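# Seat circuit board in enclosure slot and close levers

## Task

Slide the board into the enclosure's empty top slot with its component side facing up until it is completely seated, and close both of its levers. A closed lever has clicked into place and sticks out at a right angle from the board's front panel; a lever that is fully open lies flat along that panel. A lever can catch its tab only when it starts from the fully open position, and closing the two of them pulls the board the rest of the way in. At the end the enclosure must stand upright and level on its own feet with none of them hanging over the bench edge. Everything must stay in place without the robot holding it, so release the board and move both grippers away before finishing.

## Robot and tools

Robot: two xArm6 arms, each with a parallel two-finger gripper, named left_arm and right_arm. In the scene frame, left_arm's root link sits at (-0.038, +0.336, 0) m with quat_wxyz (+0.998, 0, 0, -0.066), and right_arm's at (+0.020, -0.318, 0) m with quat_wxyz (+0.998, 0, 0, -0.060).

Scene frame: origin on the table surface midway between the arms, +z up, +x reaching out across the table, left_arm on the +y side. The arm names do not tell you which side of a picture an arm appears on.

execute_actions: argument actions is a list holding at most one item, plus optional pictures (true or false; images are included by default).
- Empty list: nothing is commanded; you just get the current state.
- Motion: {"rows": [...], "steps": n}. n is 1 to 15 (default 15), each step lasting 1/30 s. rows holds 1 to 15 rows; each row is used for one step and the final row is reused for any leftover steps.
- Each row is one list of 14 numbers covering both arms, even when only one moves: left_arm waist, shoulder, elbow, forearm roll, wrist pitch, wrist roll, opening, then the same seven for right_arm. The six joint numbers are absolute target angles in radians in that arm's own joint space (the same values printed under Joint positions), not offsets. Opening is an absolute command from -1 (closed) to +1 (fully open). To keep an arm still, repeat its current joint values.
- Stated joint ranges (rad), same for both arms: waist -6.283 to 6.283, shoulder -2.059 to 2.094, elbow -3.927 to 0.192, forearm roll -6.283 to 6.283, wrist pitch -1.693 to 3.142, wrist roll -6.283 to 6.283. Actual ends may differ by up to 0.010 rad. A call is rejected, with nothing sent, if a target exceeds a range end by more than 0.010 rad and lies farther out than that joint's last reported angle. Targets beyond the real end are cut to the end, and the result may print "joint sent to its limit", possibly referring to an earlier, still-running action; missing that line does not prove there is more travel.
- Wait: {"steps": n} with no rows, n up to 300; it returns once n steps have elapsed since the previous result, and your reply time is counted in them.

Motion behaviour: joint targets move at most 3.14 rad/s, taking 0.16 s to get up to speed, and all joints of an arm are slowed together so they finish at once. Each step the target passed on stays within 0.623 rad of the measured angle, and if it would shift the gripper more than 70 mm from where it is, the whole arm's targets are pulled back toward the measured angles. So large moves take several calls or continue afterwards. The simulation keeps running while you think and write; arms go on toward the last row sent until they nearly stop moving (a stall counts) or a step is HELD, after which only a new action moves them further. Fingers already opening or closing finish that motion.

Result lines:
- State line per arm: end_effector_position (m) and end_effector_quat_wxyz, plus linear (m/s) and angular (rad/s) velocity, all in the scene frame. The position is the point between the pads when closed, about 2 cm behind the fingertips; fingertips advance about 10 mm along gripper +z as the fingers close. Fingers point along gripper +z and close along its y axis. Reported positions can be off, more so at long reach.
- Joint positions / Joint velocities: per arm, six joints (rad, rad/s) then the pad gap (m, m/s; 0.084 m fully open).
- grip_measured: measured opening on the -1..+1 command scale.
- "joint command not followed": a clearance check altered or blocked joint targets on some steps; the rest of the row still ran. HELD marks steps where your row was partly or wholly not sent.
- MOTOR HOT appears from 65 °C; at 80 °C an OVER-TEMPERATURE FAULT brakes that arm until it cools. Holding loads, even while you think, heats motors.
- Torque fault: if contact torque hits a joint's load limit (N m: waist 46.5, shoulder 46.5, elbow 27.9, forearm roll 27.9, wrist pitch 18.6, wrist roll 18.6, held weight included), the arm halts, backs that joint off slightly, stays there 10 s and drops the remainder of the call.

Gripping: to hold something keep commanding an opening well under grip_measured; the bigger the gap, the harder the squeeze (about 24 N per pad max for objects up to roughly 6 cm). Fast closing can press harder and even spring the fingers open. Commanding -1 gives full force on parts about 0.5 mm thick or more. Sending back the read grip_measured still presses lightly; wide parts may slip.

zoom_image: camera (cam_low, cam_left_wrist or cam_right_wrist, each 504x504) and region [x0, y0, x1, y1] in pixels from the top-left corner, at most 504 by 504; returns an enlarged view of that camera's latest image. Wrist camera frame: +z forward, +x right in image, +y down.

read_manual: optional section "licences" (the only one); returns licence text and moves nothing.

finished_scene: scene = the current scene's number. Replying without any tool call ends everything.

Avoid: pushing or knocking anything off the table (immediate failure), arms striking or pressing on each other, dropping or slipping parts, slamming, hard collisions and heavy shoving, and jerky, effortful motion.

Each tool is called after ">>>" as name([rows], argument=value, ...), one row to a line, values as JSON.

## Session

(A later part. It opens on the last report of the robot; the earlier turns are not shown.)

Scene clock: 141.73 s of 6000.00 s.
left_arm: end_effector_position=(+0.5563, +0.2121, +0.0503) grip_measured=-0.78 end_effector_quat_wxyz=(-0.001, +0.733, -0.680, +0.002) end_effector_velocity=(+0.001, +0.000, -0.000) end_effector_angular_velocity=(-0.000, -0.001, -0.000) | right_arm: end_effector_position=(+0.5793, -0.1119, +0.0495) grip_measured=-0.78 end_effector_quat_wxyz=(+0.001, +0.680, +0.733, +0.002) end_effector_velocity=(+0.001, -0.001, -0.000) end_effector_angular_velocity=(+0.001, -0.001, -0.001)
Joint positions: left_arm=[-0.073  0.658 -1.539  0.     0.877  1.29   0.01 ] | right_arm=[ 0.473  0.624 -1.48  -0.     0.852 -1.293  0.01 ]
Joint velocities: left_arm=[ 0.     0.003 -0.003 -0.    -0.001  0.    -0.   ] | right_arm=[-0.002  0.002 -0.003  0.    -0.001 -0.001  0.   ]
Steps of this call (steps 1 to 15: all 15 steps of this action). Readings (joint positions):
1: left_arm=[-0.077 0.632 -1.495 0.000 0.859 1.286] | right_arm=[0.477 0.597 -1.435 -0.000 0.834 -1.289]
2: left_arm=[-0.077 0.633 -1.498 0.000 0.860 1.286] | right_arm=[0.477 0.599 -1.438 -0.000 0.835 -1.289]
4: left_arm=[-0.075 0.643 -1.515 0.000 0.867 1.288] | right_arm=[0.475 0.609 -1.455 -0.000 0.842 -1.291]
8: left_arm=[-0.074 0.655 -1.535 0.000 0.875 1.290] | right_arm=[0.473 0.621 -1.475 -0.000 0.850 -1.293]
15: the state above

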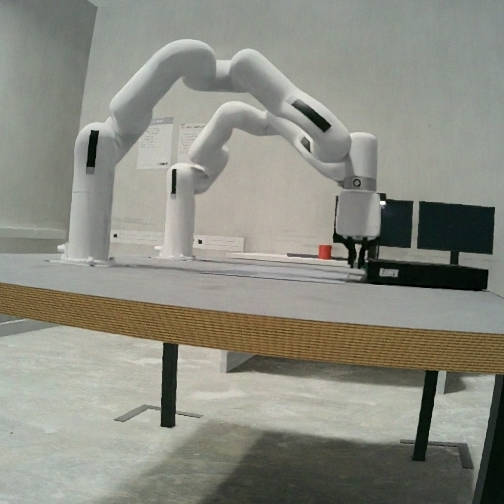

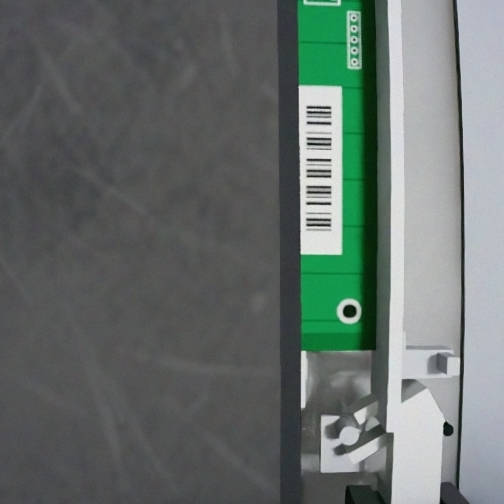

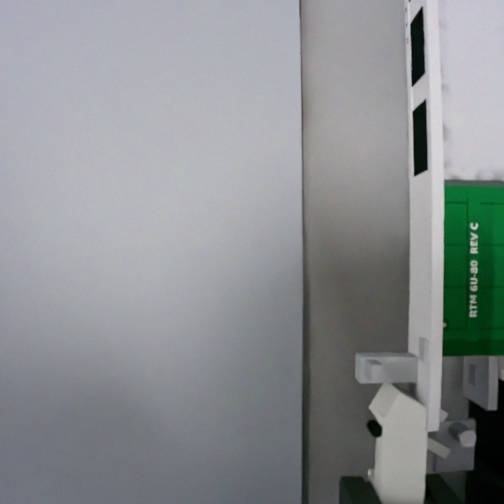

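>>> execute_actions([
  {"steps":12,"rows":[[-0.072,0.666,-1.554,0,0.883,1.29,-1,0.4715,0.634,-1.497,0,0.859,-1.294,-1]]},
])

>>> execute_actions([
  {"steps":12,"rows":[[-0.074,0.659,-1.542,0,0.878,1.115,-0.85,0.4735,0.627,-1.485,0,0.854,-1.118,-0.85]]},
], pictures=false)

>>> execute_actions([
  {"rows":[[-0.0785,0.65,-1.526,0,0.871,0.936,-0.85,0.478,0.618,-1.469,0,0.847,-0.939,-0.85]]},
])

Scene clock: 149.67 s of 6000.00 s.
left_arm: end_effector_position=(+0.5590, +0.2122, +0.0505) grip_measured=-0.78 end_effector_quat_wxyz=(-0.001, +0.734, -0.680, +0.002) end_effector_velocity=(+0.000, +0.001, -0.000) end_effector_angular_velocity=(+0.001, +0.002, +0.003) | right_arm: end_effector_position=(+0.5826, -0.1118, +0.0495) grip_measured=-0.78 end_effector_quat_wxyz=(+0.001, +0.680, +0.733, +0.002) end_effector_velocity=(+0.000, +0.000, -0.000) end_effector_angular_velocity=(+0.001, +0.001, -0.002)
Joint positions: left_arm=[-0.072  0.666 -1.554 -0.     0.883  1.29   0.01 ] | right_arm=[ 0.471  0.634 -1.497 -0.     0.859 -1.294  0.01 ]
Joint velocities: left_arm=[ 0.002  0.001 -0.003  0.     0.003 -0.001  0.   ] | right_arm=[ 0.     0.002 -0.003  0.001  0.001  0.001 -0.   ]
Steps of this call (steps 1 to 15: the robot went on to your last target; steps 16 to 90: nothing new was sent; then 4.53 s passed at rest; steps 91 to 102: all 12 steps of this action). Readings (joint positions):
91: left_arm=[-0.073 0.658 -1.540 0.000 0.877 1.290] | right_arm=[0.473 0.624 -1.480 -0.000 0.852 -1.293]
92: left_arm=[-0.073 0.659 -1.541 0.000 0.878 1.290] | right_arm=[0.473 0.625 -1.481 -0.000 0.853 -1.293]
94: left_arm=[-0.073 0.662 -1.547 -0.000 0.880 1.290] | right_arm=[0.472 0.629 -1.488 -0.000 0.855 -1.294]
98: left_arm=[-0.072 0.665 -1.553 -0.000 0.882 1.290] | right_arm=[0.471 0.633 -1.495 -0.000 0.858 -1.294]
102: the state above

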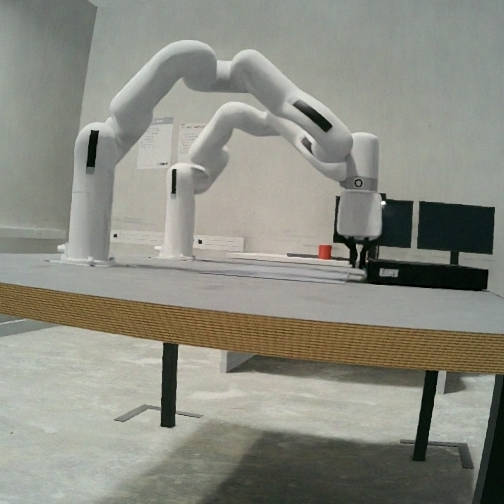

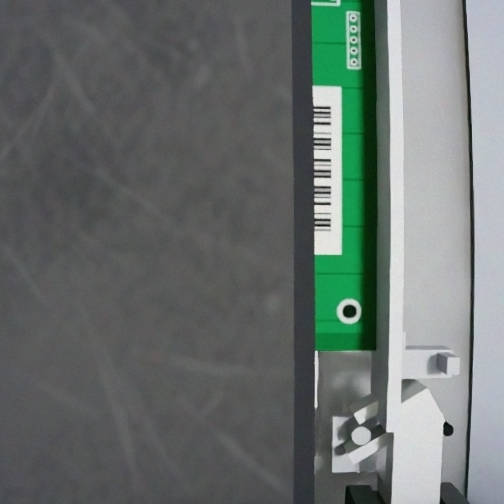

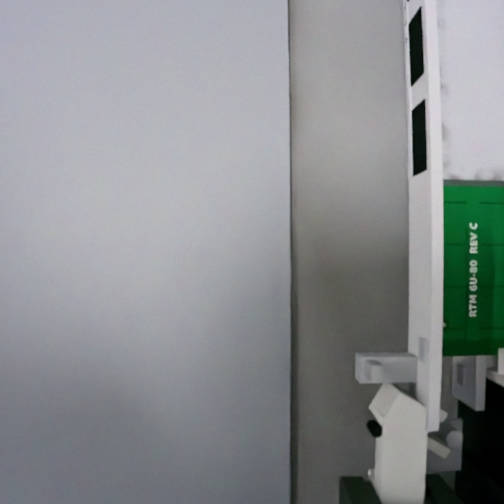

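Scene clock: 150.07 s of 6000.00 s.
left_arm: end_effector_position=(+0.5564, +0.2115, +0.0504) grip_measured=-0.78 end_effector_quat_wxyz=(-0.001, +0.788, -0.616, +0.002) end_effector_velocity=(-0.001, -0.000, -0.001) end_effector_angular_velocity=(-0.000, -0.000, +0.067) | right_arm: end_effector_position=(+0.5803, -0.1114, +0.0494) grip_measured=-0.78 end_effector_quat_wxyz=(+0.001, +0.739, +0.673, +0.002) end_effector_velocity=(-0.001, +0.001, -0.000) end_effector_angular_velocity=(+0.000, -0.001, -0.067)
Joint positions: left_arm=[-0.074  0.659 -1.542 -0.     0.879  1.12   0.01 ] | right_arm=[ 0.473  0.627 -1.485 -0.     0.854 -1.123  0.01 ]
Joint velocities: left_arm=[-0.001 -0.001  0.004 -0.    -0.003 -0.068  0.   ] | right_arm=[ 0.002 -0.002  0.004  0.    -0.002  0.069 -0.   ]
Steps of this call (steps 1 to 12: all 12 steps of this action). Readings (joint positions):
1: left_arm=[-0.072 0.666 -1.554 -0.000 0.883 1.290] | right_arm=[0.471 0.634 -1.497 -0.000 0.859 -1.294]
2: left_arm=[-0.072 0.666 -1.554 -0.000 0.883 1.287] | right_arm=[0.471 0.634 -1.497 -0.000 0.859 -1.292]
4: left_arm=[-0.073 0.664 -1.551 -0.000 0.882 1.247] | right_arm=[0.472 0.633 -1.494 -0.000 0.858 -1.255]
8: left_arm=[-0.074 0.660 -1.544 -0.000 0.879 1.145] | right_arm=[0.473 0.628 -1.487 -0.000 0.855 -1.149]
12: the state above

Scene clock: 150.57 s of 6000.00 s.
left_arm: end_effector_position=(+0.5525, +0.2097, +0.0500) grip_measured=-0.78 end_effector_quat_wxyz=(-0.000, +0.840, -0.543, +0.001) end_effector_velocity=(+0.000, +0.000, +0.000) end_effector_angular_velocity=(+0.000, +0.001, +0.022) | right_arm: end_effector_position=(+0.5776, -0.1101, +0.0493) grip_measured=-0.74 end_effector_quat_wxyz=(+0.001, +0.797, +0.605, +0.003) end_effector_velocity=(-0.002, +0.000, -0.001) end_effector_angular_velocity=(-0.001, +0.005, -0.021)
Joint positions: left_arm=[-0.078  0.65  -1.525  0.     0.874  0.938  0.01 ] | right_arm=[ 0.477  0.619 -1.47  -0.001  0.845 -0.941  0.012]
Joint velocities: left_arm=[ 0.     0.    -0.002 -0.     0.003 -0.021  0.   ] | right_arm=[ 0.001 -0.001  0.003  0.001  0.003  0.021  0.   ]
Steps of this call (steps 1 to 15: all 15 steps of this action). Readings (joint positions):
1: left_arm=[-0.074 0.659 -1.542 -0.000 0.879 1.119] | right_arm=[0.473 0.627 -1.485 -0.000 0.854 -1.122]
2: left_arm=[-0.074 0.659 -1.541 -0.000 0.879 1.114] | right_arm=[0.473 0.627 -1.485 0.000 0.854 -1.117]
4: left_arm=[-0.075 0.657 -1.538 -0.000 0.877 1.073] | right_arm=[0.474 0.625 -1.481 0.000 0.853 -1.076]
8: left_arm=[-0.078 0.651 -1.527 0.000 0.875 0.967] | right_arm=[0.476 0.620 -1.473 -0.001 0.846 -0.971]
15: the state above

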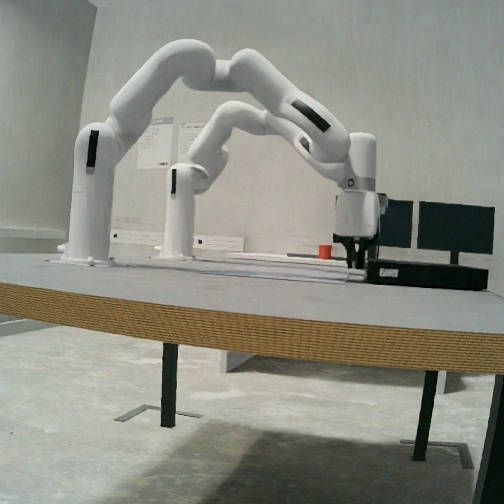

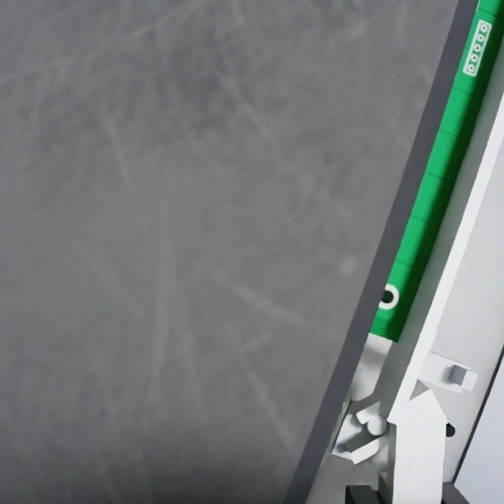

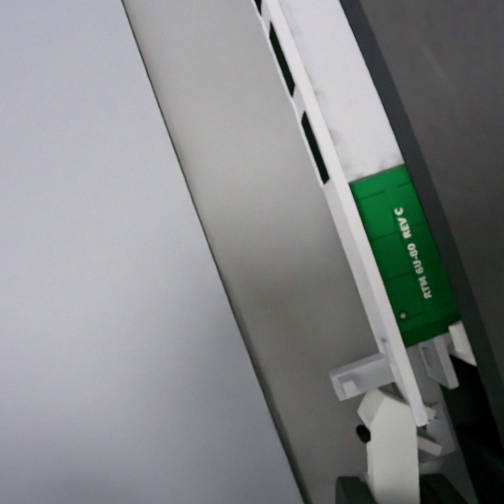

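>>> execute_actions([
  {"rows":[[-0.097,0.623,-1.481,0,0.853,0.482,-0.85,0.4965,0.591,-1.424,0,0.829,-0.485,-0.85]]},
])

>>> execute_actions([
  {"rows":[[-0.116,0.616,-1.469,0,0.848,0.114,-0.85,0.5155,0.584,-1.412,0,0.824,-0.117,-0.85]]},
])

Scene clock: 155.07 s of 6000.00 s.
left_arm: end_effector_position=(+0.5452, +0.2046, +0.0503) grip_measured=-0.56 end_effector_quat_wxyz=(-0.001, +0.937, -0.349, +0.004) end_effector_velocity=(-0.002, -0.001, +0.001) end_effector_angular_velocity=(-0.005, -0.000, +0.107) | right_arm: end_effector_position=(+0.5648, -0.1062, +0.0488) grip_measured=-0.48 end_effector_quat_wxyz=(+0.001, +0.908, +0.420, +0.000) end_effector_velocity=(-0.001, +0.002, +0.000) end_effector_angular_velocity=(+0.002, -0.004, -0.106)
Joint positions: left_arm=[-0.09   0.625 -1.483  0.001  0.85   0.49   0.02 ] | right_arm=[ 0.491  0.591 -1.423 -0.002  0.832 -0.494  0.023]
Joint velocities: left_arm=[-0.002 -0.007  0.009 -0.005 -0.003 -0.106  0.005] | right_arm=[ 0.003 -0.003  0.006  0.001 -0.008  0.108  0.004]
Steps of this call (steps 1 to 15: the robot went on to your last target; steps 16 to 90: nothing new was sent; then 1.00 s passed at rest; steps 91 to 105: all 15 steps of this action). Readings (joint positions):
91: left_arm=[-0.078 0.650 -1.526 0.000 0.874 0.936] | right_arm=[0.478 0.618 -1.469 0.000 0.847 -0.939]
92: left_arm=[-0.079 0.650 -1.526 0.000 0.874 0.933] | right_arm=[0.478 0.618 -1.469 0.000 0.847 -0.936]
94: left_arm=[-0.080 0.648 -1.522 0.000 0.872 0.892] | right_arm=[0.479 0.616 -1.465 -0.000 0.845 -0.895]
98: left_arm=[-0.086 0.635 -1.499 0.002 0.858 0.653] | right_arm=[0.486 0.600 -1.440 -0.002 0.838 -0.657]
105: the state above

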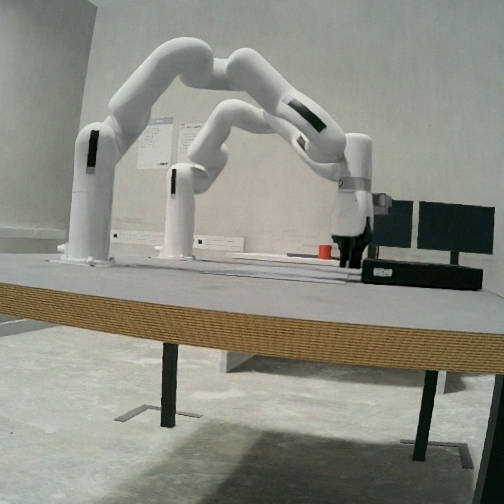

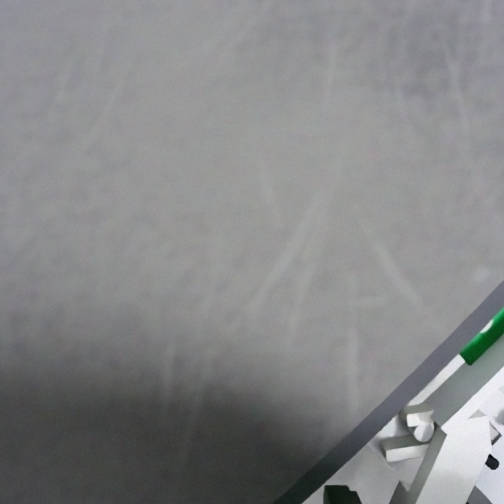

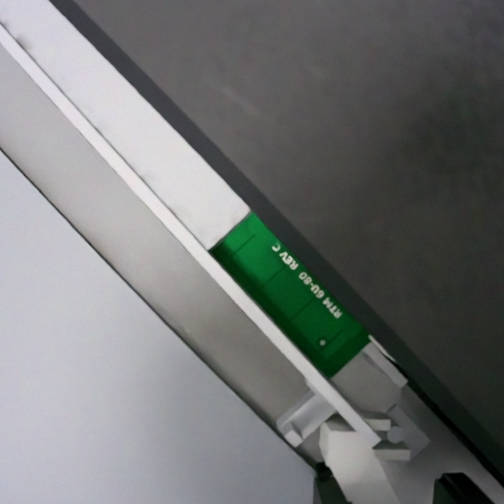

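Scene clock: 155.57 s of 6000.00 s.
left_arm: end_effector_position=(+0.5416, +0.1998, +0.0503) grip_measured=-0.34 end_effector_quat_wxyz=(-0.001, +0.984, -0.176, +0.004) end_effector_velocity=(-0.001, +0.000, +0.000) end_effector_angular_velocity=(+0.002, +0.003, +0.065) | right_arm: end_effector_position=(+0.5593, -0.1038, +0.0483) grip_measured=-0.31 end_effector_quat_wxyz=(+0.004, +0.967, +0.254, -0.002) end_effector_velocity=(-0.002, +0.000, +0.000) end_effector_angular_velocity=(-0.007, +0.010, -0.058)
Joint positions: left_arm=[-0.1    0.617 -1.47   0.004  0.845  0.12   0.029] | right_arm=[ 0.5    0.582 -1.409 -0.009  0.832 -0.128  0.03 ]
Joint velocities: left_arm=[-0.    -0.003  0.003  0.002  0.004 -0.067  0.001] | right_arm=[ 0.002  0.004 -0.009 -0.003  0.018  0.062  0.003]
Steps of this call (steps 1 to 15: all 15 steps of this action). Readings (joint positions):
1: left_arm=[-0.090 0.625 -1.483 0.000 0.850 0.487] | right_arm=[0.491 0.591 -1.423 -0.002 0.832 -0.491]
2: left_arm=[-0.090 0.624 -1.483 0.000 0.850 0.482] | right_arm=[0.492 0.591 -1.423 -0.002 0.832 -0.486]
4: left_arm=[-0.091 0.623 -1.481 0.000 0.850 0.440] | right_arm=[0.493 0.590 -1.421 -0.002 0.831 -0.444]
8: left_arm=[-0.097 0.619 -1.474 0.003 0.847 0.228] | right_arm=[0.499 0.585 -1.413 -0.006 0.830 -0.236]
15: the state above

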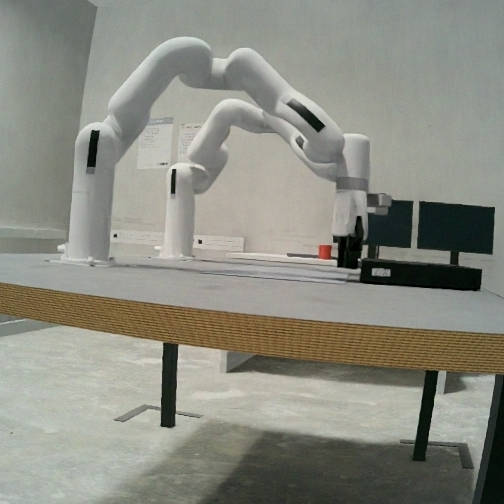

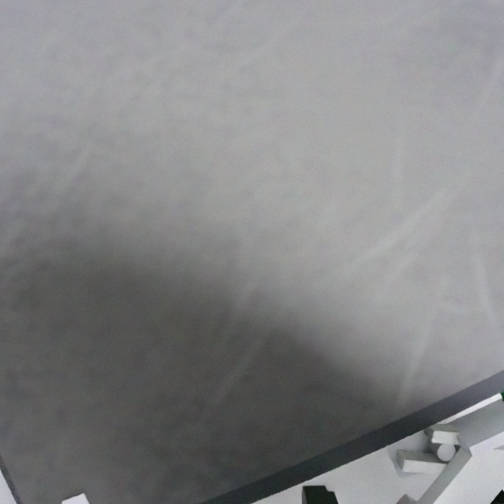

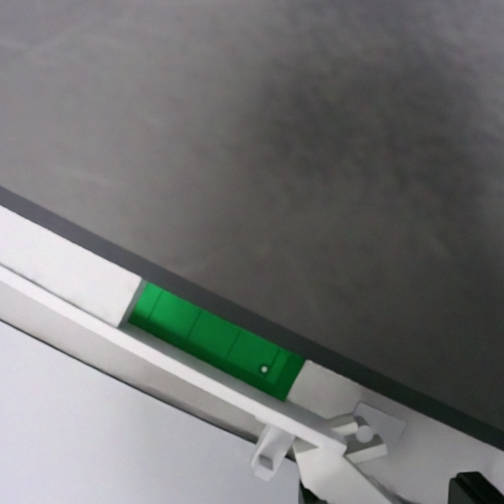

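>>> execute_actions([
  {"rows":[[-0.116,0.616,-1.469,0,0.848,0.114,-1,0.5155,0.584,-1.412,0,0.824,-0.117,-1]]},
])

Scene clock: 157.60 s of 6000.00 s.
left_arm: end_effector_position=(+0.5406, +0.2002, +0.0503) grip_measured=-0.33 end_effector_quat_wxyz=(-0.001, +0.985, -0.174, +0.003) end_effector_velocity=(+0.000, +0.000, +0.000) end_effector_angular_velocity=(-0.000, -0.001, -0.001) | right_arm: end_effector_position=(+0.5592, -0.1034, +0.0482) grip_measured=-0.31 end_effector_quat_wxyz=(+0.004, +0.968, +0.253, -0.003) end_effector_velocity=(-0.000, -0.000, +0.000) end_effector_angular_velocity=(+0.001, +0.000, -0.002)
Joint positions: left_arm=[-0.099  0.616 -1.469  0.004  0.848  0.115  0.029] | right_arm=[ 0.501  0.584 -1.412 -0.009  0.836 -0.124  0.03 ]
Joint velocities: left_arm=[ 0.    -0.     0.     0.    -0.     0.001 -0.   ] | right_arm=[-0.    -0.001  0.     0.001  0.     0.     0.   ]
Steps of this call (steps 1 to 15: the robot went on to your last target; steps 16 to 46: nothing new was sent; steps 47 to 61: all 15 steps of this action). Readings (joint positions):
47: left_arm=[-0.099 0.616 -1.469 0.004 0.848 0.115] | right_arm=[0.501 0.584 -1.412 -0.009 0.836 -0.124]
48: left_arm=[-0.099 0.616 -1.469 0.004 0.848 0.115] | right_arm=[0.501 0.584 -1.412 -0.009 0.836 -0.124]
50: left_arm=[-0.099 0.616 -1.469 0.004 0.848 0.115] | right_arm=[0.501 0.584 -1.412 -0.009 0.836 -0.124]
54: left_arm=[-0.099 0.616 -1.469 0.004 0.848 0.115] | right_arm=[0.501 0.584 -1.412 -0.009 0.836 -0.124]
61: the state above

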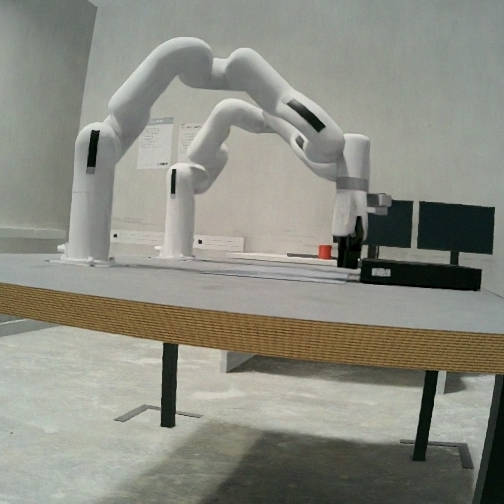

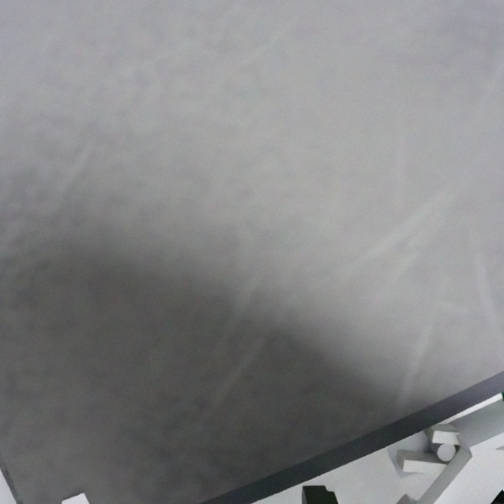

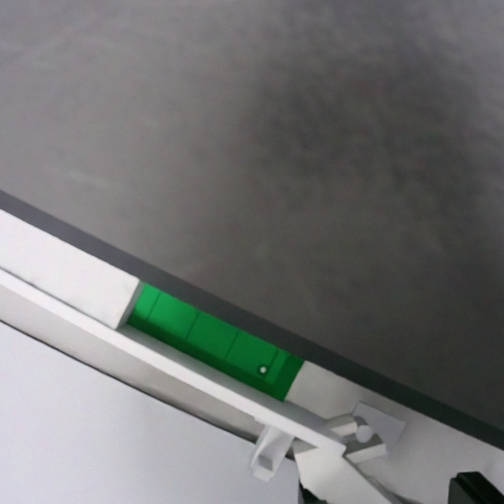

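>>> execute_actions([
  {"rows":[[-0.0815,0.623,-1.481,0,0.853,0.8365,-0.6,0.4856,0.587,-1.418,0,0.827,-1.014,-0.6]]},
], pictures=false)

>>> execute_actions([
  {"steps":15},
])

Scene clock: 163.93 s of 6000.00 s.
left_arm: end_effector_position=(+0.5455, +0.2048, +0.0529) grip_measured=-0.62 end_effector_quat_wxyz=(-0.000, +0.871, -0.491, +0.005) end_effector_velocity=(+0.009, +0.008, -0.001) end_effector_angular_velocity=(+0.004, -0.023, -0.365) | right_arm: end_effector_position=(+0.5660, -0.1048, +0.0495) grip_measured=-0.62 end_effector_quat_wxyz=(+0.000, +0.792, +0.611, +0.005) end_effector_velocity=(+0.003, -0.004, +0.001) end_effector_angular_velocity=(-0.007, -0.012, +0.916)
Joint positions: left_arm=[-0.088  0.62  -1.483 -0.003  0.853  0.808  0.017] | right_arm=[ 0.492  0.589 -1.421  0.003  0.823 -0.944  0.017]
Joint velocities: left_arm=[ 0.015  0.012 -0.011  0.007 -0.021  0.375  0.   ] | right_arm=[-0.008 -0.002  0.001 -0.004 -0.006 -0.921  0.   ]
Steps of this call (steps 1 to 15: the robot went on to your last target; steps 16 to 90: nothing new was sent; then 2.83 s passed at rest; steps 91 to 105: all 15 steps of this action). Readings (joint positions):
91: left_arm=[-0.099 0.616 -1.469 0.004 0.848 0.115] | right_arm=[0.501 0.584 -1.412 -0.009 0.836 -0.124]
92: left_arm=[-0.099 0.616 -1.469 0.004 0.848 0.118] | right_arm=[0.501 0.584 -1.412 -0.009 0.836 -0.127]
94: left_arm=[-0.098 0.616 -1.470 0.004 0.849 0.158] | right_arm=[0.500 0.584 -1.413 -0.008 0.836 -0.166]
98: left_arm=[-0.092 0.617 -1.472 -0.000 0.857 0.432] | right_arm=[0.491 0.587 -1.417 -0.003 0.830 -0.436]
105: the state above

Scene clock: 164.43 s of 6000.00 s.
left_arm: end_effector_position=(+0.5452, +0.2092, +0.0507) grip_measured=-0.62 end_effector_quat_wxyz=(-0.001, +0.865, -0.501, +0.003) end_effector_velocity=(-0.001, +0.002, -0.002) end_effector_angular_velocity=(+0.002, +0.004, +0.003) | right_arm: end_effector_position=(+0.5660, -0.1088, +0.0497) grip_measured=-0.62 end_effector_quat_wxyz=(+0.001, +0.771, +0.637, +0.002) end_effector_velocity=(-0.000, -0.003, -0.001) end_effector_angular_velocity=(-0.003, +0.003, +0.003)
Joint positions: left_arm=[-0.082  0.623 -1.481 -0.     0.853  0.836  0.017] | right_arm=[ 0.486  0.587 -1.418  0.     0.827 -1.014  0.017]
Joint velocities: left_arm=[ 0.002  0.003  0.002  0.001  0.    -0.001 -0.   ] | right_arm=[-0.003  0.     0.002 -0.003  0.002 -0.004 -0.   ]
Steps of this call (steps 1 to 15: the robot went on to your last target). Readings (joint positions):
1: left_arm=[-0.088 0.621 -1.483 -0.003 0.852 0.818] | right_arm=[0.491 0.589 -1.421 0.003 0.823 -0.969]
2: left_arm=[-0.087 0.621 -1.484 -0.002 0.852 0.824] | right_arm=[0.491 0.589 -1.421 0.003 0.823 -0.985]
4: left_arm=[-0.086 0.621 -1.483 -0.002 0.852 0.831] | right_arm=[0.490 0.588 -1.420 0.002 0.824 -1.001]
8: left_arm=[-0.083 0.622 -1.482 -0.001 0.853 0.835] | right_arm=[0.488 0.587 -1.419 0.001 0.826 -1.011]
15: the state above

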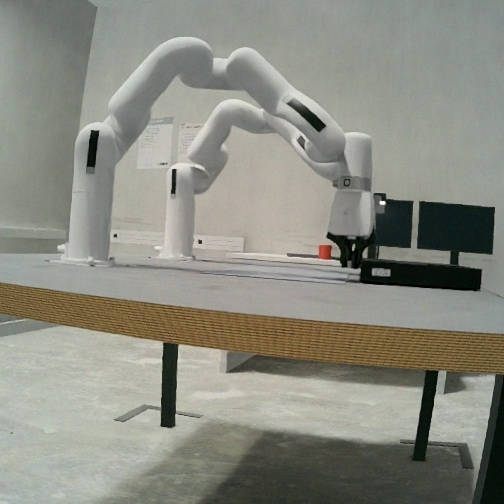

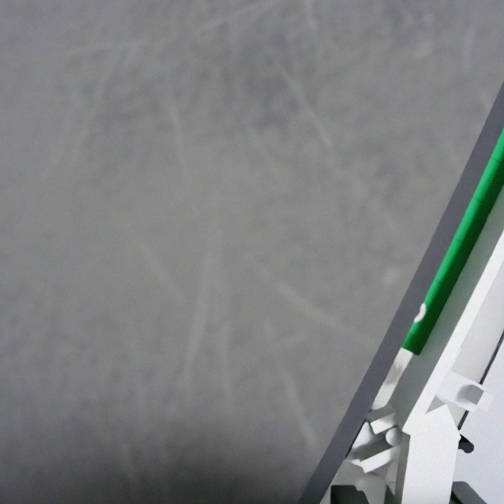

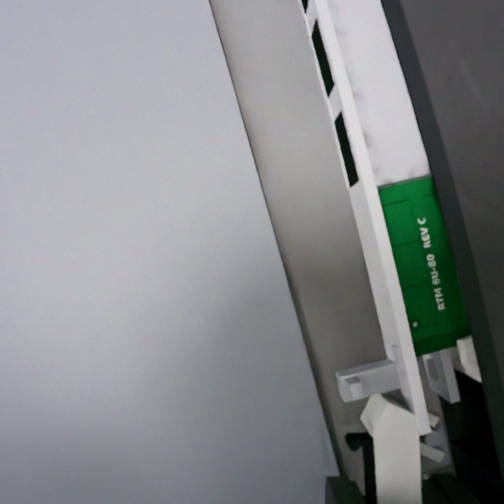

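>>> execute_actions([
  {"steps":10,"rows":[[-0.083,0.617,-1.47,0,0.849,0.92,-1,0.487,0.578,-1.403,0,0.821,-1.014,-1]]},
], pictures=false)

>>> execute_actions([
  {"rows":[[-0.083,0.617,-1.47,0,0.849,0.92,-1,0.49,0.578,-1.403,0,0.821,-0.84,-1]]},
])

Scene clock: 167.07 s of 6000.00 s.
left_arm: end_effector_position=(+0.5437, +0.2089, +0.0502) grip_measured=-0.78 end_effector_quat_wxyz=(-0.001, +0.845, -0.536, +0.003) end_effector_velocity=(+0.001, +0.001, +0.002) end_effector_angular_velocity=(-0.001, -0.008, -0.054) | right_arm: end_effector_position=(+0.5637, -0.1090, +0.0492) grip_measured=-0.78 end_effector_quat_wxyz=(+0.001, +0.771, +0.637, +0.003) end_effector_velocity=(-0.001, +0.000, +0.002) end_effector_angular_velocity=(+0.001, -0.001, +0.001)
Joint positions: left_arm=[-0.083  0.618 -1.472 -0.     0.847  0.915  0.01 ] | right_arm=[ 0.487  0.58  -1.405  0.     0.818 -1.014  0.01 ]
Joint velocities: left_arm=[ 0.002 -0.005  0.004 -0.    -0.007  0.056 -0.   ] | right_arm=[ 0.001 -0.007  0.007  0.001 -0.001 -0.     0.   ]
Steps of this call (steps 1 to 15: the robot went on to your last target; steps 16 to 69: nothing new was sent; steps 70 to 79: all 10 steps of this action). Readings (joint positions):
70: left_arm=[-0.082 0.623 -1.481 -0.000 0.853 0.837] | right_arm=[0.486 0.587 -1.418 0.000 0.827 -1.014]
71: left_arm=[-0.082 0.623 -1.480 -0.001 0.854 0.840] | right_arm=[0.486 0.586 -1.417 0.000 0.827 -1.014]
73: left_arm=[-0.083 0.620 -1.476 -0.000 0.852 0.869] | right_arm=[0.487 0.583 -1.410 0.000 0.824 -1.014]
77: left_arm=[-0.083 0.618 -1.472 -0.000 0.847 0.909] | right_arm=[0.487 0.580 -1.405 0.000 0.819 -1.014]
79: the state above

Scene clock: 167.57 s of 6000.00 s.
left_arm: end_effector_position=(+0.5430, +0.2092, +0.0502) grip_measured=-0.78 end_effector_quat_wxyz=(-0.001, +0.843, -0.537, +0.002) end_effector_velocity=(-0.000, -0.000, +0.000) end_effector_angular_velocity=(+0.000, +0.001, +0.000) | right_arm: end_effector_position=(+0.5621, -0.1084, +0.0493) grip_measured=-0.70 end_effector_quat_wxyz=(+0.001, +0.822, +0.569, +0.001) end_effector_velocity=(+0.001, +0.000, +0.001) end_effector_angular_velocity=(+0.002, -0.003, -0.020)
Joint positions: left_arm=[-0.083  0.617 -1.471  0.     0.848  0.92   0.01 ] | right_arm=[ 0.489  0.578 -1.403 -0.001  0.822 -0.842  0.013]
Joint velocities: left_arm=[-0.    -0.001  0.     0.     0.002 -0.001 -0.   ] | right_arm=[ 0.    -0.    -0.001  0.001 -0.002  0.02   0.   ]
Steps of this call (steps 1 to 15: all 15 steps of this action). Readings (joint positions):
1: left_arm=[-0.083 0.618 -1.472 -0.000 0.846 0.917] | right_arm=[0.487 0.580 -1.405 0.000 0.818 -1.014]
2: left_arm=[-0.083 0.618 -1.472 -0.000 0.846 0.918] | right_arm=[0.487 0.579 -1.404 0.000 0.819 -1.011]
4: left_arm=[-0.083 0.618 -1.471 -0.000 0.847 0.919] | right_arm=[0.488 0.579 -1.404 -0.000 0.819 -0.972]
8: left_arm=[-0.083 0.617 -1.471 0.000 0.848 0.920] | right_arm=[0.489 0.578 -1.403 -0.001 0.821 -0.871]
15: the state above

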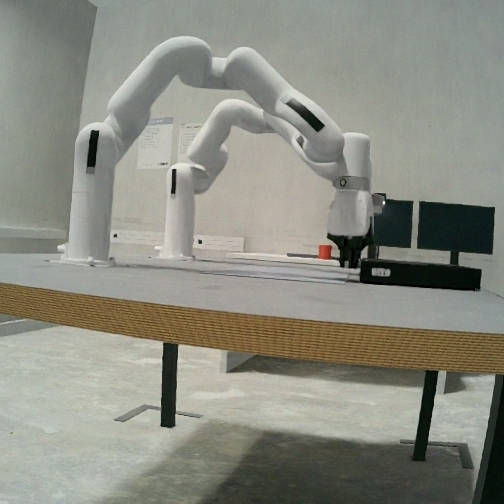

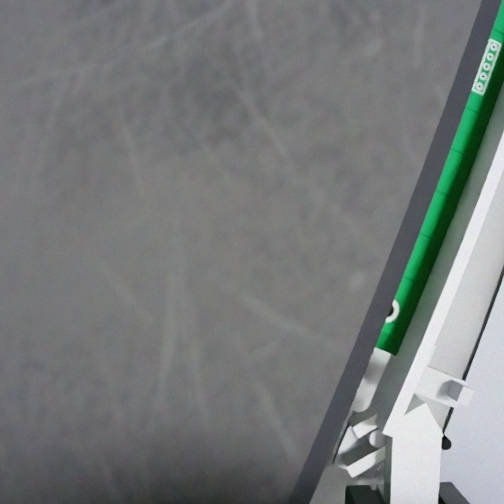

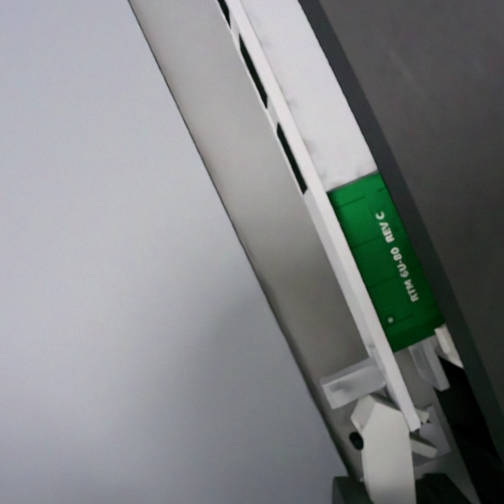

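>>> execute_actions([
  {"rows":[[-0.078,0.628,-1.489,0,0.857,1.16,-1,0.49,0.578,-1.403,0,0.821,-0.9,-1]]},
])

Scene clock: 169.83 s of 6000.00 s.
left_arm: end_effector_position=(+0.5451, +0.2109, +0.0501) grip_measured=-0.69 end_effector_quat_wxyz=(+0.000, +0.775, -0.632, +0.000) end_effector_velocity=(+0.002, -0.000, -0.001) end_effector_angular_velocity=(+0.000, -0.005, -0.034) | right_arm: end_effector_position=(+0.5623, -0.1078, +0.0493) grip_measured=-0.73 end_effector_quat_wxyz=(+0.001, +0.805, +0.593, +0.002) end_effector_velocity=(-0.000, +0.001, +0.000) end_effector_angular_velocity=(+0.000, +0.001, +0.006)
Joint positions: left_arm=[-0.079  0.626 -1.487 -0.001  0.861  1.157  0.014] | right_arm=[ 0.49   0.578 -1.403 -0.     0.821 -0.899  0.012]
Joint velocities: left_arm=[ 0.     0.004 -0.003  0.002 -0.005  0.033  0.001] | right_arm=[ 0.002 -0.    -0.     0.001  0.001 -0.005 -0.   ]
Steps of this call (steps 1 to 15: the robot went on to your last target; steps 16 to 53: nothing new was sent; steps 54 to 68: all 15 steps of this action). Readings (joint positions):
54: left_arm=[-0.083 0.617 -1.470 0.000 0.849 0.920] | right_arm=[0.490 0.578 -1.403 -0.000 0.821 -0.841]
55: left_arm=[-0.083 0.617 -1.470 0.000 0.849 0.923] | right_arm=[0.490 0.578 -1.403 -0.000 0.821 -0.844]
57: left_arm=[-0.082 0.619 -1.473 -0.000 0.850 0.964] | right_arm=[0.490 0.578 -1.403 0.000 0.821 -0.866]
61: left_arm=[-0.080 0.624 -1.484 -0.001 0.859 1.109] | right_arm=[0.490 0.578 -1.403 0.000 0.821 -0.893]
68: the state above

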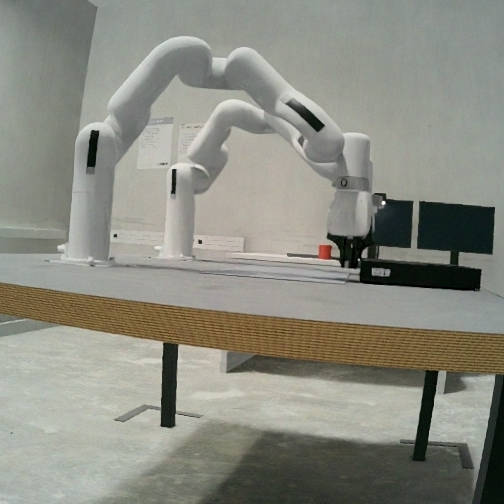

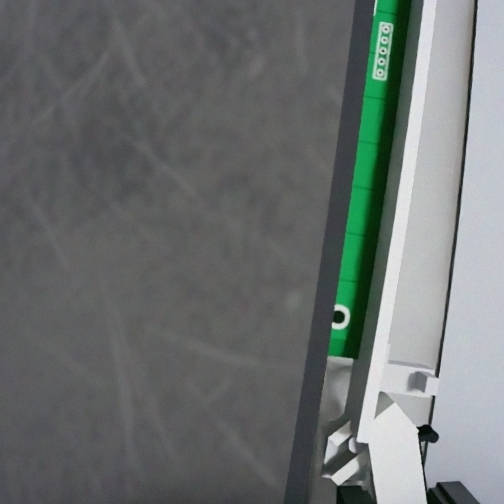

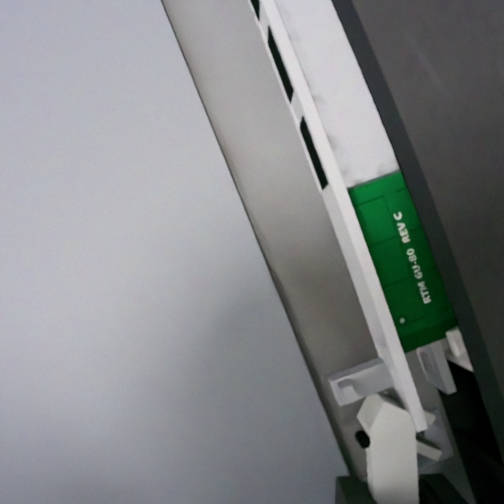

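>>> execute_actions([
  {"rows":[[-0.081,0.62,-1.475,0,0.851,1.0,-1,0.49,0.578,-1.403,0,0.821,-1,-0.5],[-0.081,0.62,-1.475,0,0.851,1.0,-1,0.49,0.578,-1.403,0,0.821,-1,-0.5],[-0.081,0.62,-1.475,0,0.851,1.0,-1,0.49,0.578,-1.403,0,0.821,-1,-0.5],[-0.081,0.62,-1.475,0,0.851,1.0,-1,0.49,0.578,-1.403,0,0.821,-1,-0.5],[-0.081,0.62,-1.475,0,0.851,1.0,-1,0.49,0.50,-1.425,0,0.92,-1,-0.5]]},
], pictures=false)

>>> execute_actions([
  {"rows":[[-0.081,0.62,-1.475,0,0.851,1.0,-1,0.5995,0.535,-1.48,0,0.94,0.43,-1]]},
], pictures=false)

>>> execute_actions([
  {"steps":12},
])

>>> execute_actions([
  {"rows":[[-0.081,0.62,-1.475,0,0.851,1.0,-1,0.5995,0.6,-1.459,0,0.855,0.43,-1]]},
])

Scene clock: 177.27 s of 6000.00 s.
left_arm: end_effector_position=(+0.5446, +0.2111, +0.0500) grip_measured=-0.77 end_effector_quat_wxyz=(-0.001, +0.822, -0.570, +0.003) end_effector_velocity=(-0.001, -0.000, +0.000) end_effector_angular_velocity=(-0.000, +0.003, +0.017) | right_arm: end_effector_position=(+0.5627, -0.1073, +0.0962) grip_measured=-0.52 end_effector_quat_wxyz=(+0.001, +0.775, +0.633, +0.005) end_effector_velocity=(-0.040, -0.018, -0.040) end_effector_angular_velocity=(-0.053, +0.133, +0.007)
Joint positions: left_arm=[-0.079  0.621 -1.476  0.001  0.849  1.001  0.01 ] | right_arm=[ 0.49   0.5   -1.426  0.     0.916 -0.999  0.021]
Joint velocities: left_arm=[-0.001 -0.002  0.002 -0.001  0.003 -0.017 -0.   ] | right_arm=[-0.004  0.018  0.063 -0.001  0.062 -0.01   0.   ]
Steps of this call (steps 1 to 15: the robot went on to your last target; steps 16 to 90: nothing new was sent; then 3.93 s passed at rest; steps 91 to 105: all 15 steps of this action). Readings (joint positions):
91: left_arm=[-0.078 0.628 -1.489 -0.000 0.859 1.160] | right_arm=[0.490 0.578 -1.403 0.000 0.821 -0.900]
92: left_arm=[-0.078 0.628 -1.489 -0.000 0.859 1.157] | right_arm=[0.490 0.578 -1.403 0.000 0.821 -0.903]
94: left_arm=[-0.078 0.626 -1.486 0.000 0.856 1.118] | right_arm=[0.491 0.577 -1.403 0.001 0.822 -0.934]
98: left_arm=[-0.079 0.622 -1.478 0.001 0.850 1.026] | right_arm=[0.492 0.555 -1.406 0.001 0.856 -0.985]
105: the state above

Scene clock: 177.77 s of 6000.00 s.
left_arm: end_effector_position=(+0.5442, +0.2107, +0.0500) grip_measured=-0.77 end_effector_quat_wxyz=(-0.001, +0.822, -0.570, +0.002) end_effector_velocity=(-0.001, -0.000, -0.000) end_effector_angular_velocity=(+0.000, +0.002, +0.001) | right_arm: end_effector_position=(+0.5453, -0.0472, +0.0955) grip_measured=-1.00 end_effector_quat_wxyz=(-0.001, +0.965, +0.261, +0.002) end_effector_velocity=(-0.007, +0.020, -0.001) end_effector_angular_velocity=(+0.009, +0.010, -2.589)
Joint positions: left_arm=[-0.08   0.62  -1.475  0.     0.85   1.     0.01 ] | right_arm=[ 0.596  0.534 -1.478  0.     0.939 -0.053  0.   ]
Joint velocities: left_arm=[-0.001 -0.001  0.001 -0.     0.002 -0.002  0.   ] | right_arm=[ 0.035  0.015 -0.023 -0.     0.013  2.624  0.   ]
Steps of this call (steps 1 to 15: all 15 steps of this action). Readings (joint positions):
1: left_arm=[-0.079 0.621 -1.476 0.001 0.849 1.001] | right_arm=[0.490 0.501 -1.424 0.000 0.918 -0.999]
2: left_arm=[-0.079 0.621 -1.476 0.001 0.849 1.001] | right_arm=[0.491 0.502 -1.424 0.000 0.919 -0.996]
4: left_arm=[-0.079 0.621 -1.476 0.001 0.849 1.000] | right_arm=[0.496 0.507 -1.427 0.000 0.921 -0.956]
8: left_arm=[-0.080 0.621 -1.476 0.000 0.850 1.000] | right_arm=[0.543 0.522 -1.451 0.000 0.930 -0.680]
15: the state above

Scene clock: 178.17 s of 6000.00 s.
left_arm: end_effector_position=(+0.5440, +0.2105, +0.0500) grip_measured=-0.77 end_effector_quat_wxyz=(-0.001, +0.822, -0.570, +0.002) end_effector_velocity=(-0.001, -0.001, -0.000) end_effector_angular_velocity=(+0.001, +0.003, -0.002) | right_arm: end_effector_position=(+0.5448, -0.0454, +0.0955) grip_measured=-1.00 end_effector_quat_wxyz=(-0.001, +1.000, +0.028, +0.002) end_effector_velocity=(-0.001, +0.001, -0.000) end_effector_angular_velocity=(-0.000, +0.000, -0.067)
Joint positions: left_arm=[-0.08   0.62  -1.475  0.     0.85   1.     0.01 ] | right_arm=[ 0.599  0.535 -1.48  -0.     0.94   0.424  0.   ]
Joint velocities: left_arm=[-0.001 -0.001  0.001 -0.     0.003  0.001  0.   ] | right_arm=[ 0.003  0.     0.001 -0.    -0.001  0.07   0.   ]
Steps of this call (steps 1 to 12: the robot went on to your last target). Readings (joint positions):
1: left_arm=[-0.080 0.620 -1.475 0.000 0.850 1.000] | right_arm=[0.597 0.534 -1.478 0.000 0.939 0.035]
2: left_arm=[-0.080 0.620 -1.475 0.000 0.850 1.000] | right_arm=[0.597 0.535 -1.479 -0.000 0.940 0.119]
4: left_arm=[-0.080 0.620 -1.475 0.000 0.850 1.000] | right_arm=[0.598 0.535 -1.479 -0.000 0.940 0.264]
8: left_arm=[-0.080 0.620 -1.475 0.000 0.850 1.000] | right_arm=[0.599 0.535 -1.480 -0.000 0.940 0.399]
12: the state above

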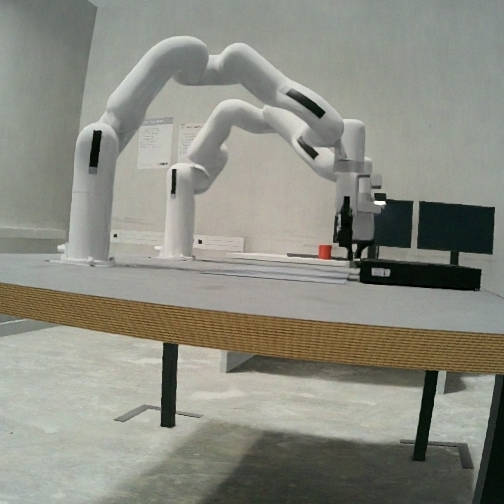

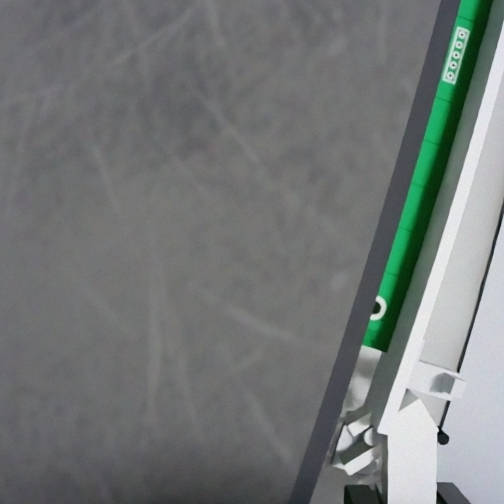

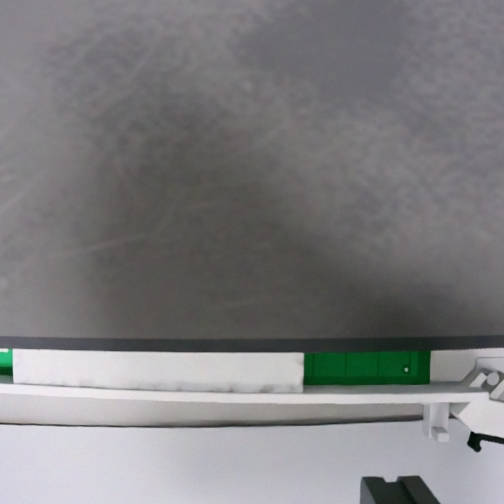

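Scene clock: 178.67 s of 6000.00 s.
left_arm: end_effector_position=(+0.5439, +0.2103, +0.0500) grip_measured=-0.76 end_effector_quat_wxyz=(-0.001, +0.822, -0.570, +0.002) end_effector_velocity=(-0.000, +0.000, +0.001) end_effector_angular_velocity=(-0.000, +0.000, +0.001) | right_arm: end_effector_position=(+0.5459, -0.0446, +0.0569) grip_measured=-1.00 end_effector_quat_wxyz=(-0.002, +1.000, +0.025, +0.003) end_effector_velocity=(-0.004, -0.003, -0.008) end_effector_angular_velocity=(-0.006, +0.012, -0.001)
Joint positions: left_arm=[-0.081  0.62  -1.475  0.     0.851  1.     0.01 ] | right_arm=[ 0.599  0.598 -1.461 -0.     0.855  0.43   0.   ]
Joint velocities: left_arm=[ 0.    -0.001  0.    -0.     0.001 -0.     0.   ] | right_arm=[-0.001  0.007  0.012 -0.    -0.006  0.     0.   ]
Steps of this call (steps 1 to 15: all 15 steps of this action). Readings (joint positions):
1: left_arm=[-0.080 0.620 -1.475 0.000 0.851 1.000] | right_arm=[0.599 0.535 -1.480 -0.000 0.940 0.426]
2: left_arm=[-0.080 0.620 -1.475 0.000 0.851 1.000] | right_arm=[0.599 0.536 -1.480 -0.000 0.937 0.427]
4: left_arm=[-0.080 0.620 -1.475 0.000 0.851 1.000] | right_arm=[0.599 0.555 -1.477 -0.000 0.907 0.429]
8: left_arm=[-0.080 0.620 -1.475 0.000 0.851 1.000] | right_arm=[0.599 0.596 -1.456 0.000 0.867 0.430]
15: the state above

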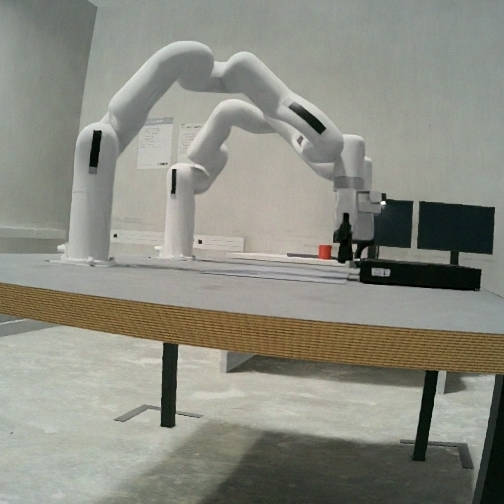

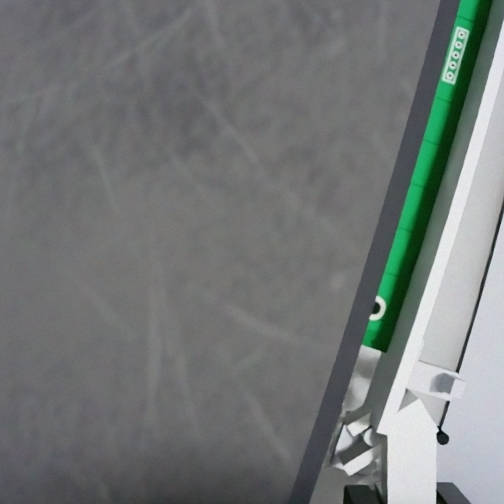

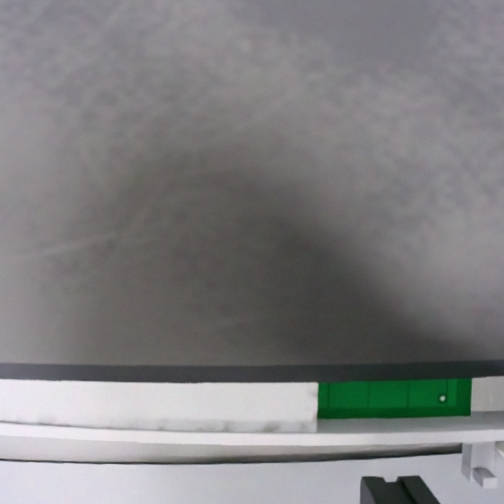

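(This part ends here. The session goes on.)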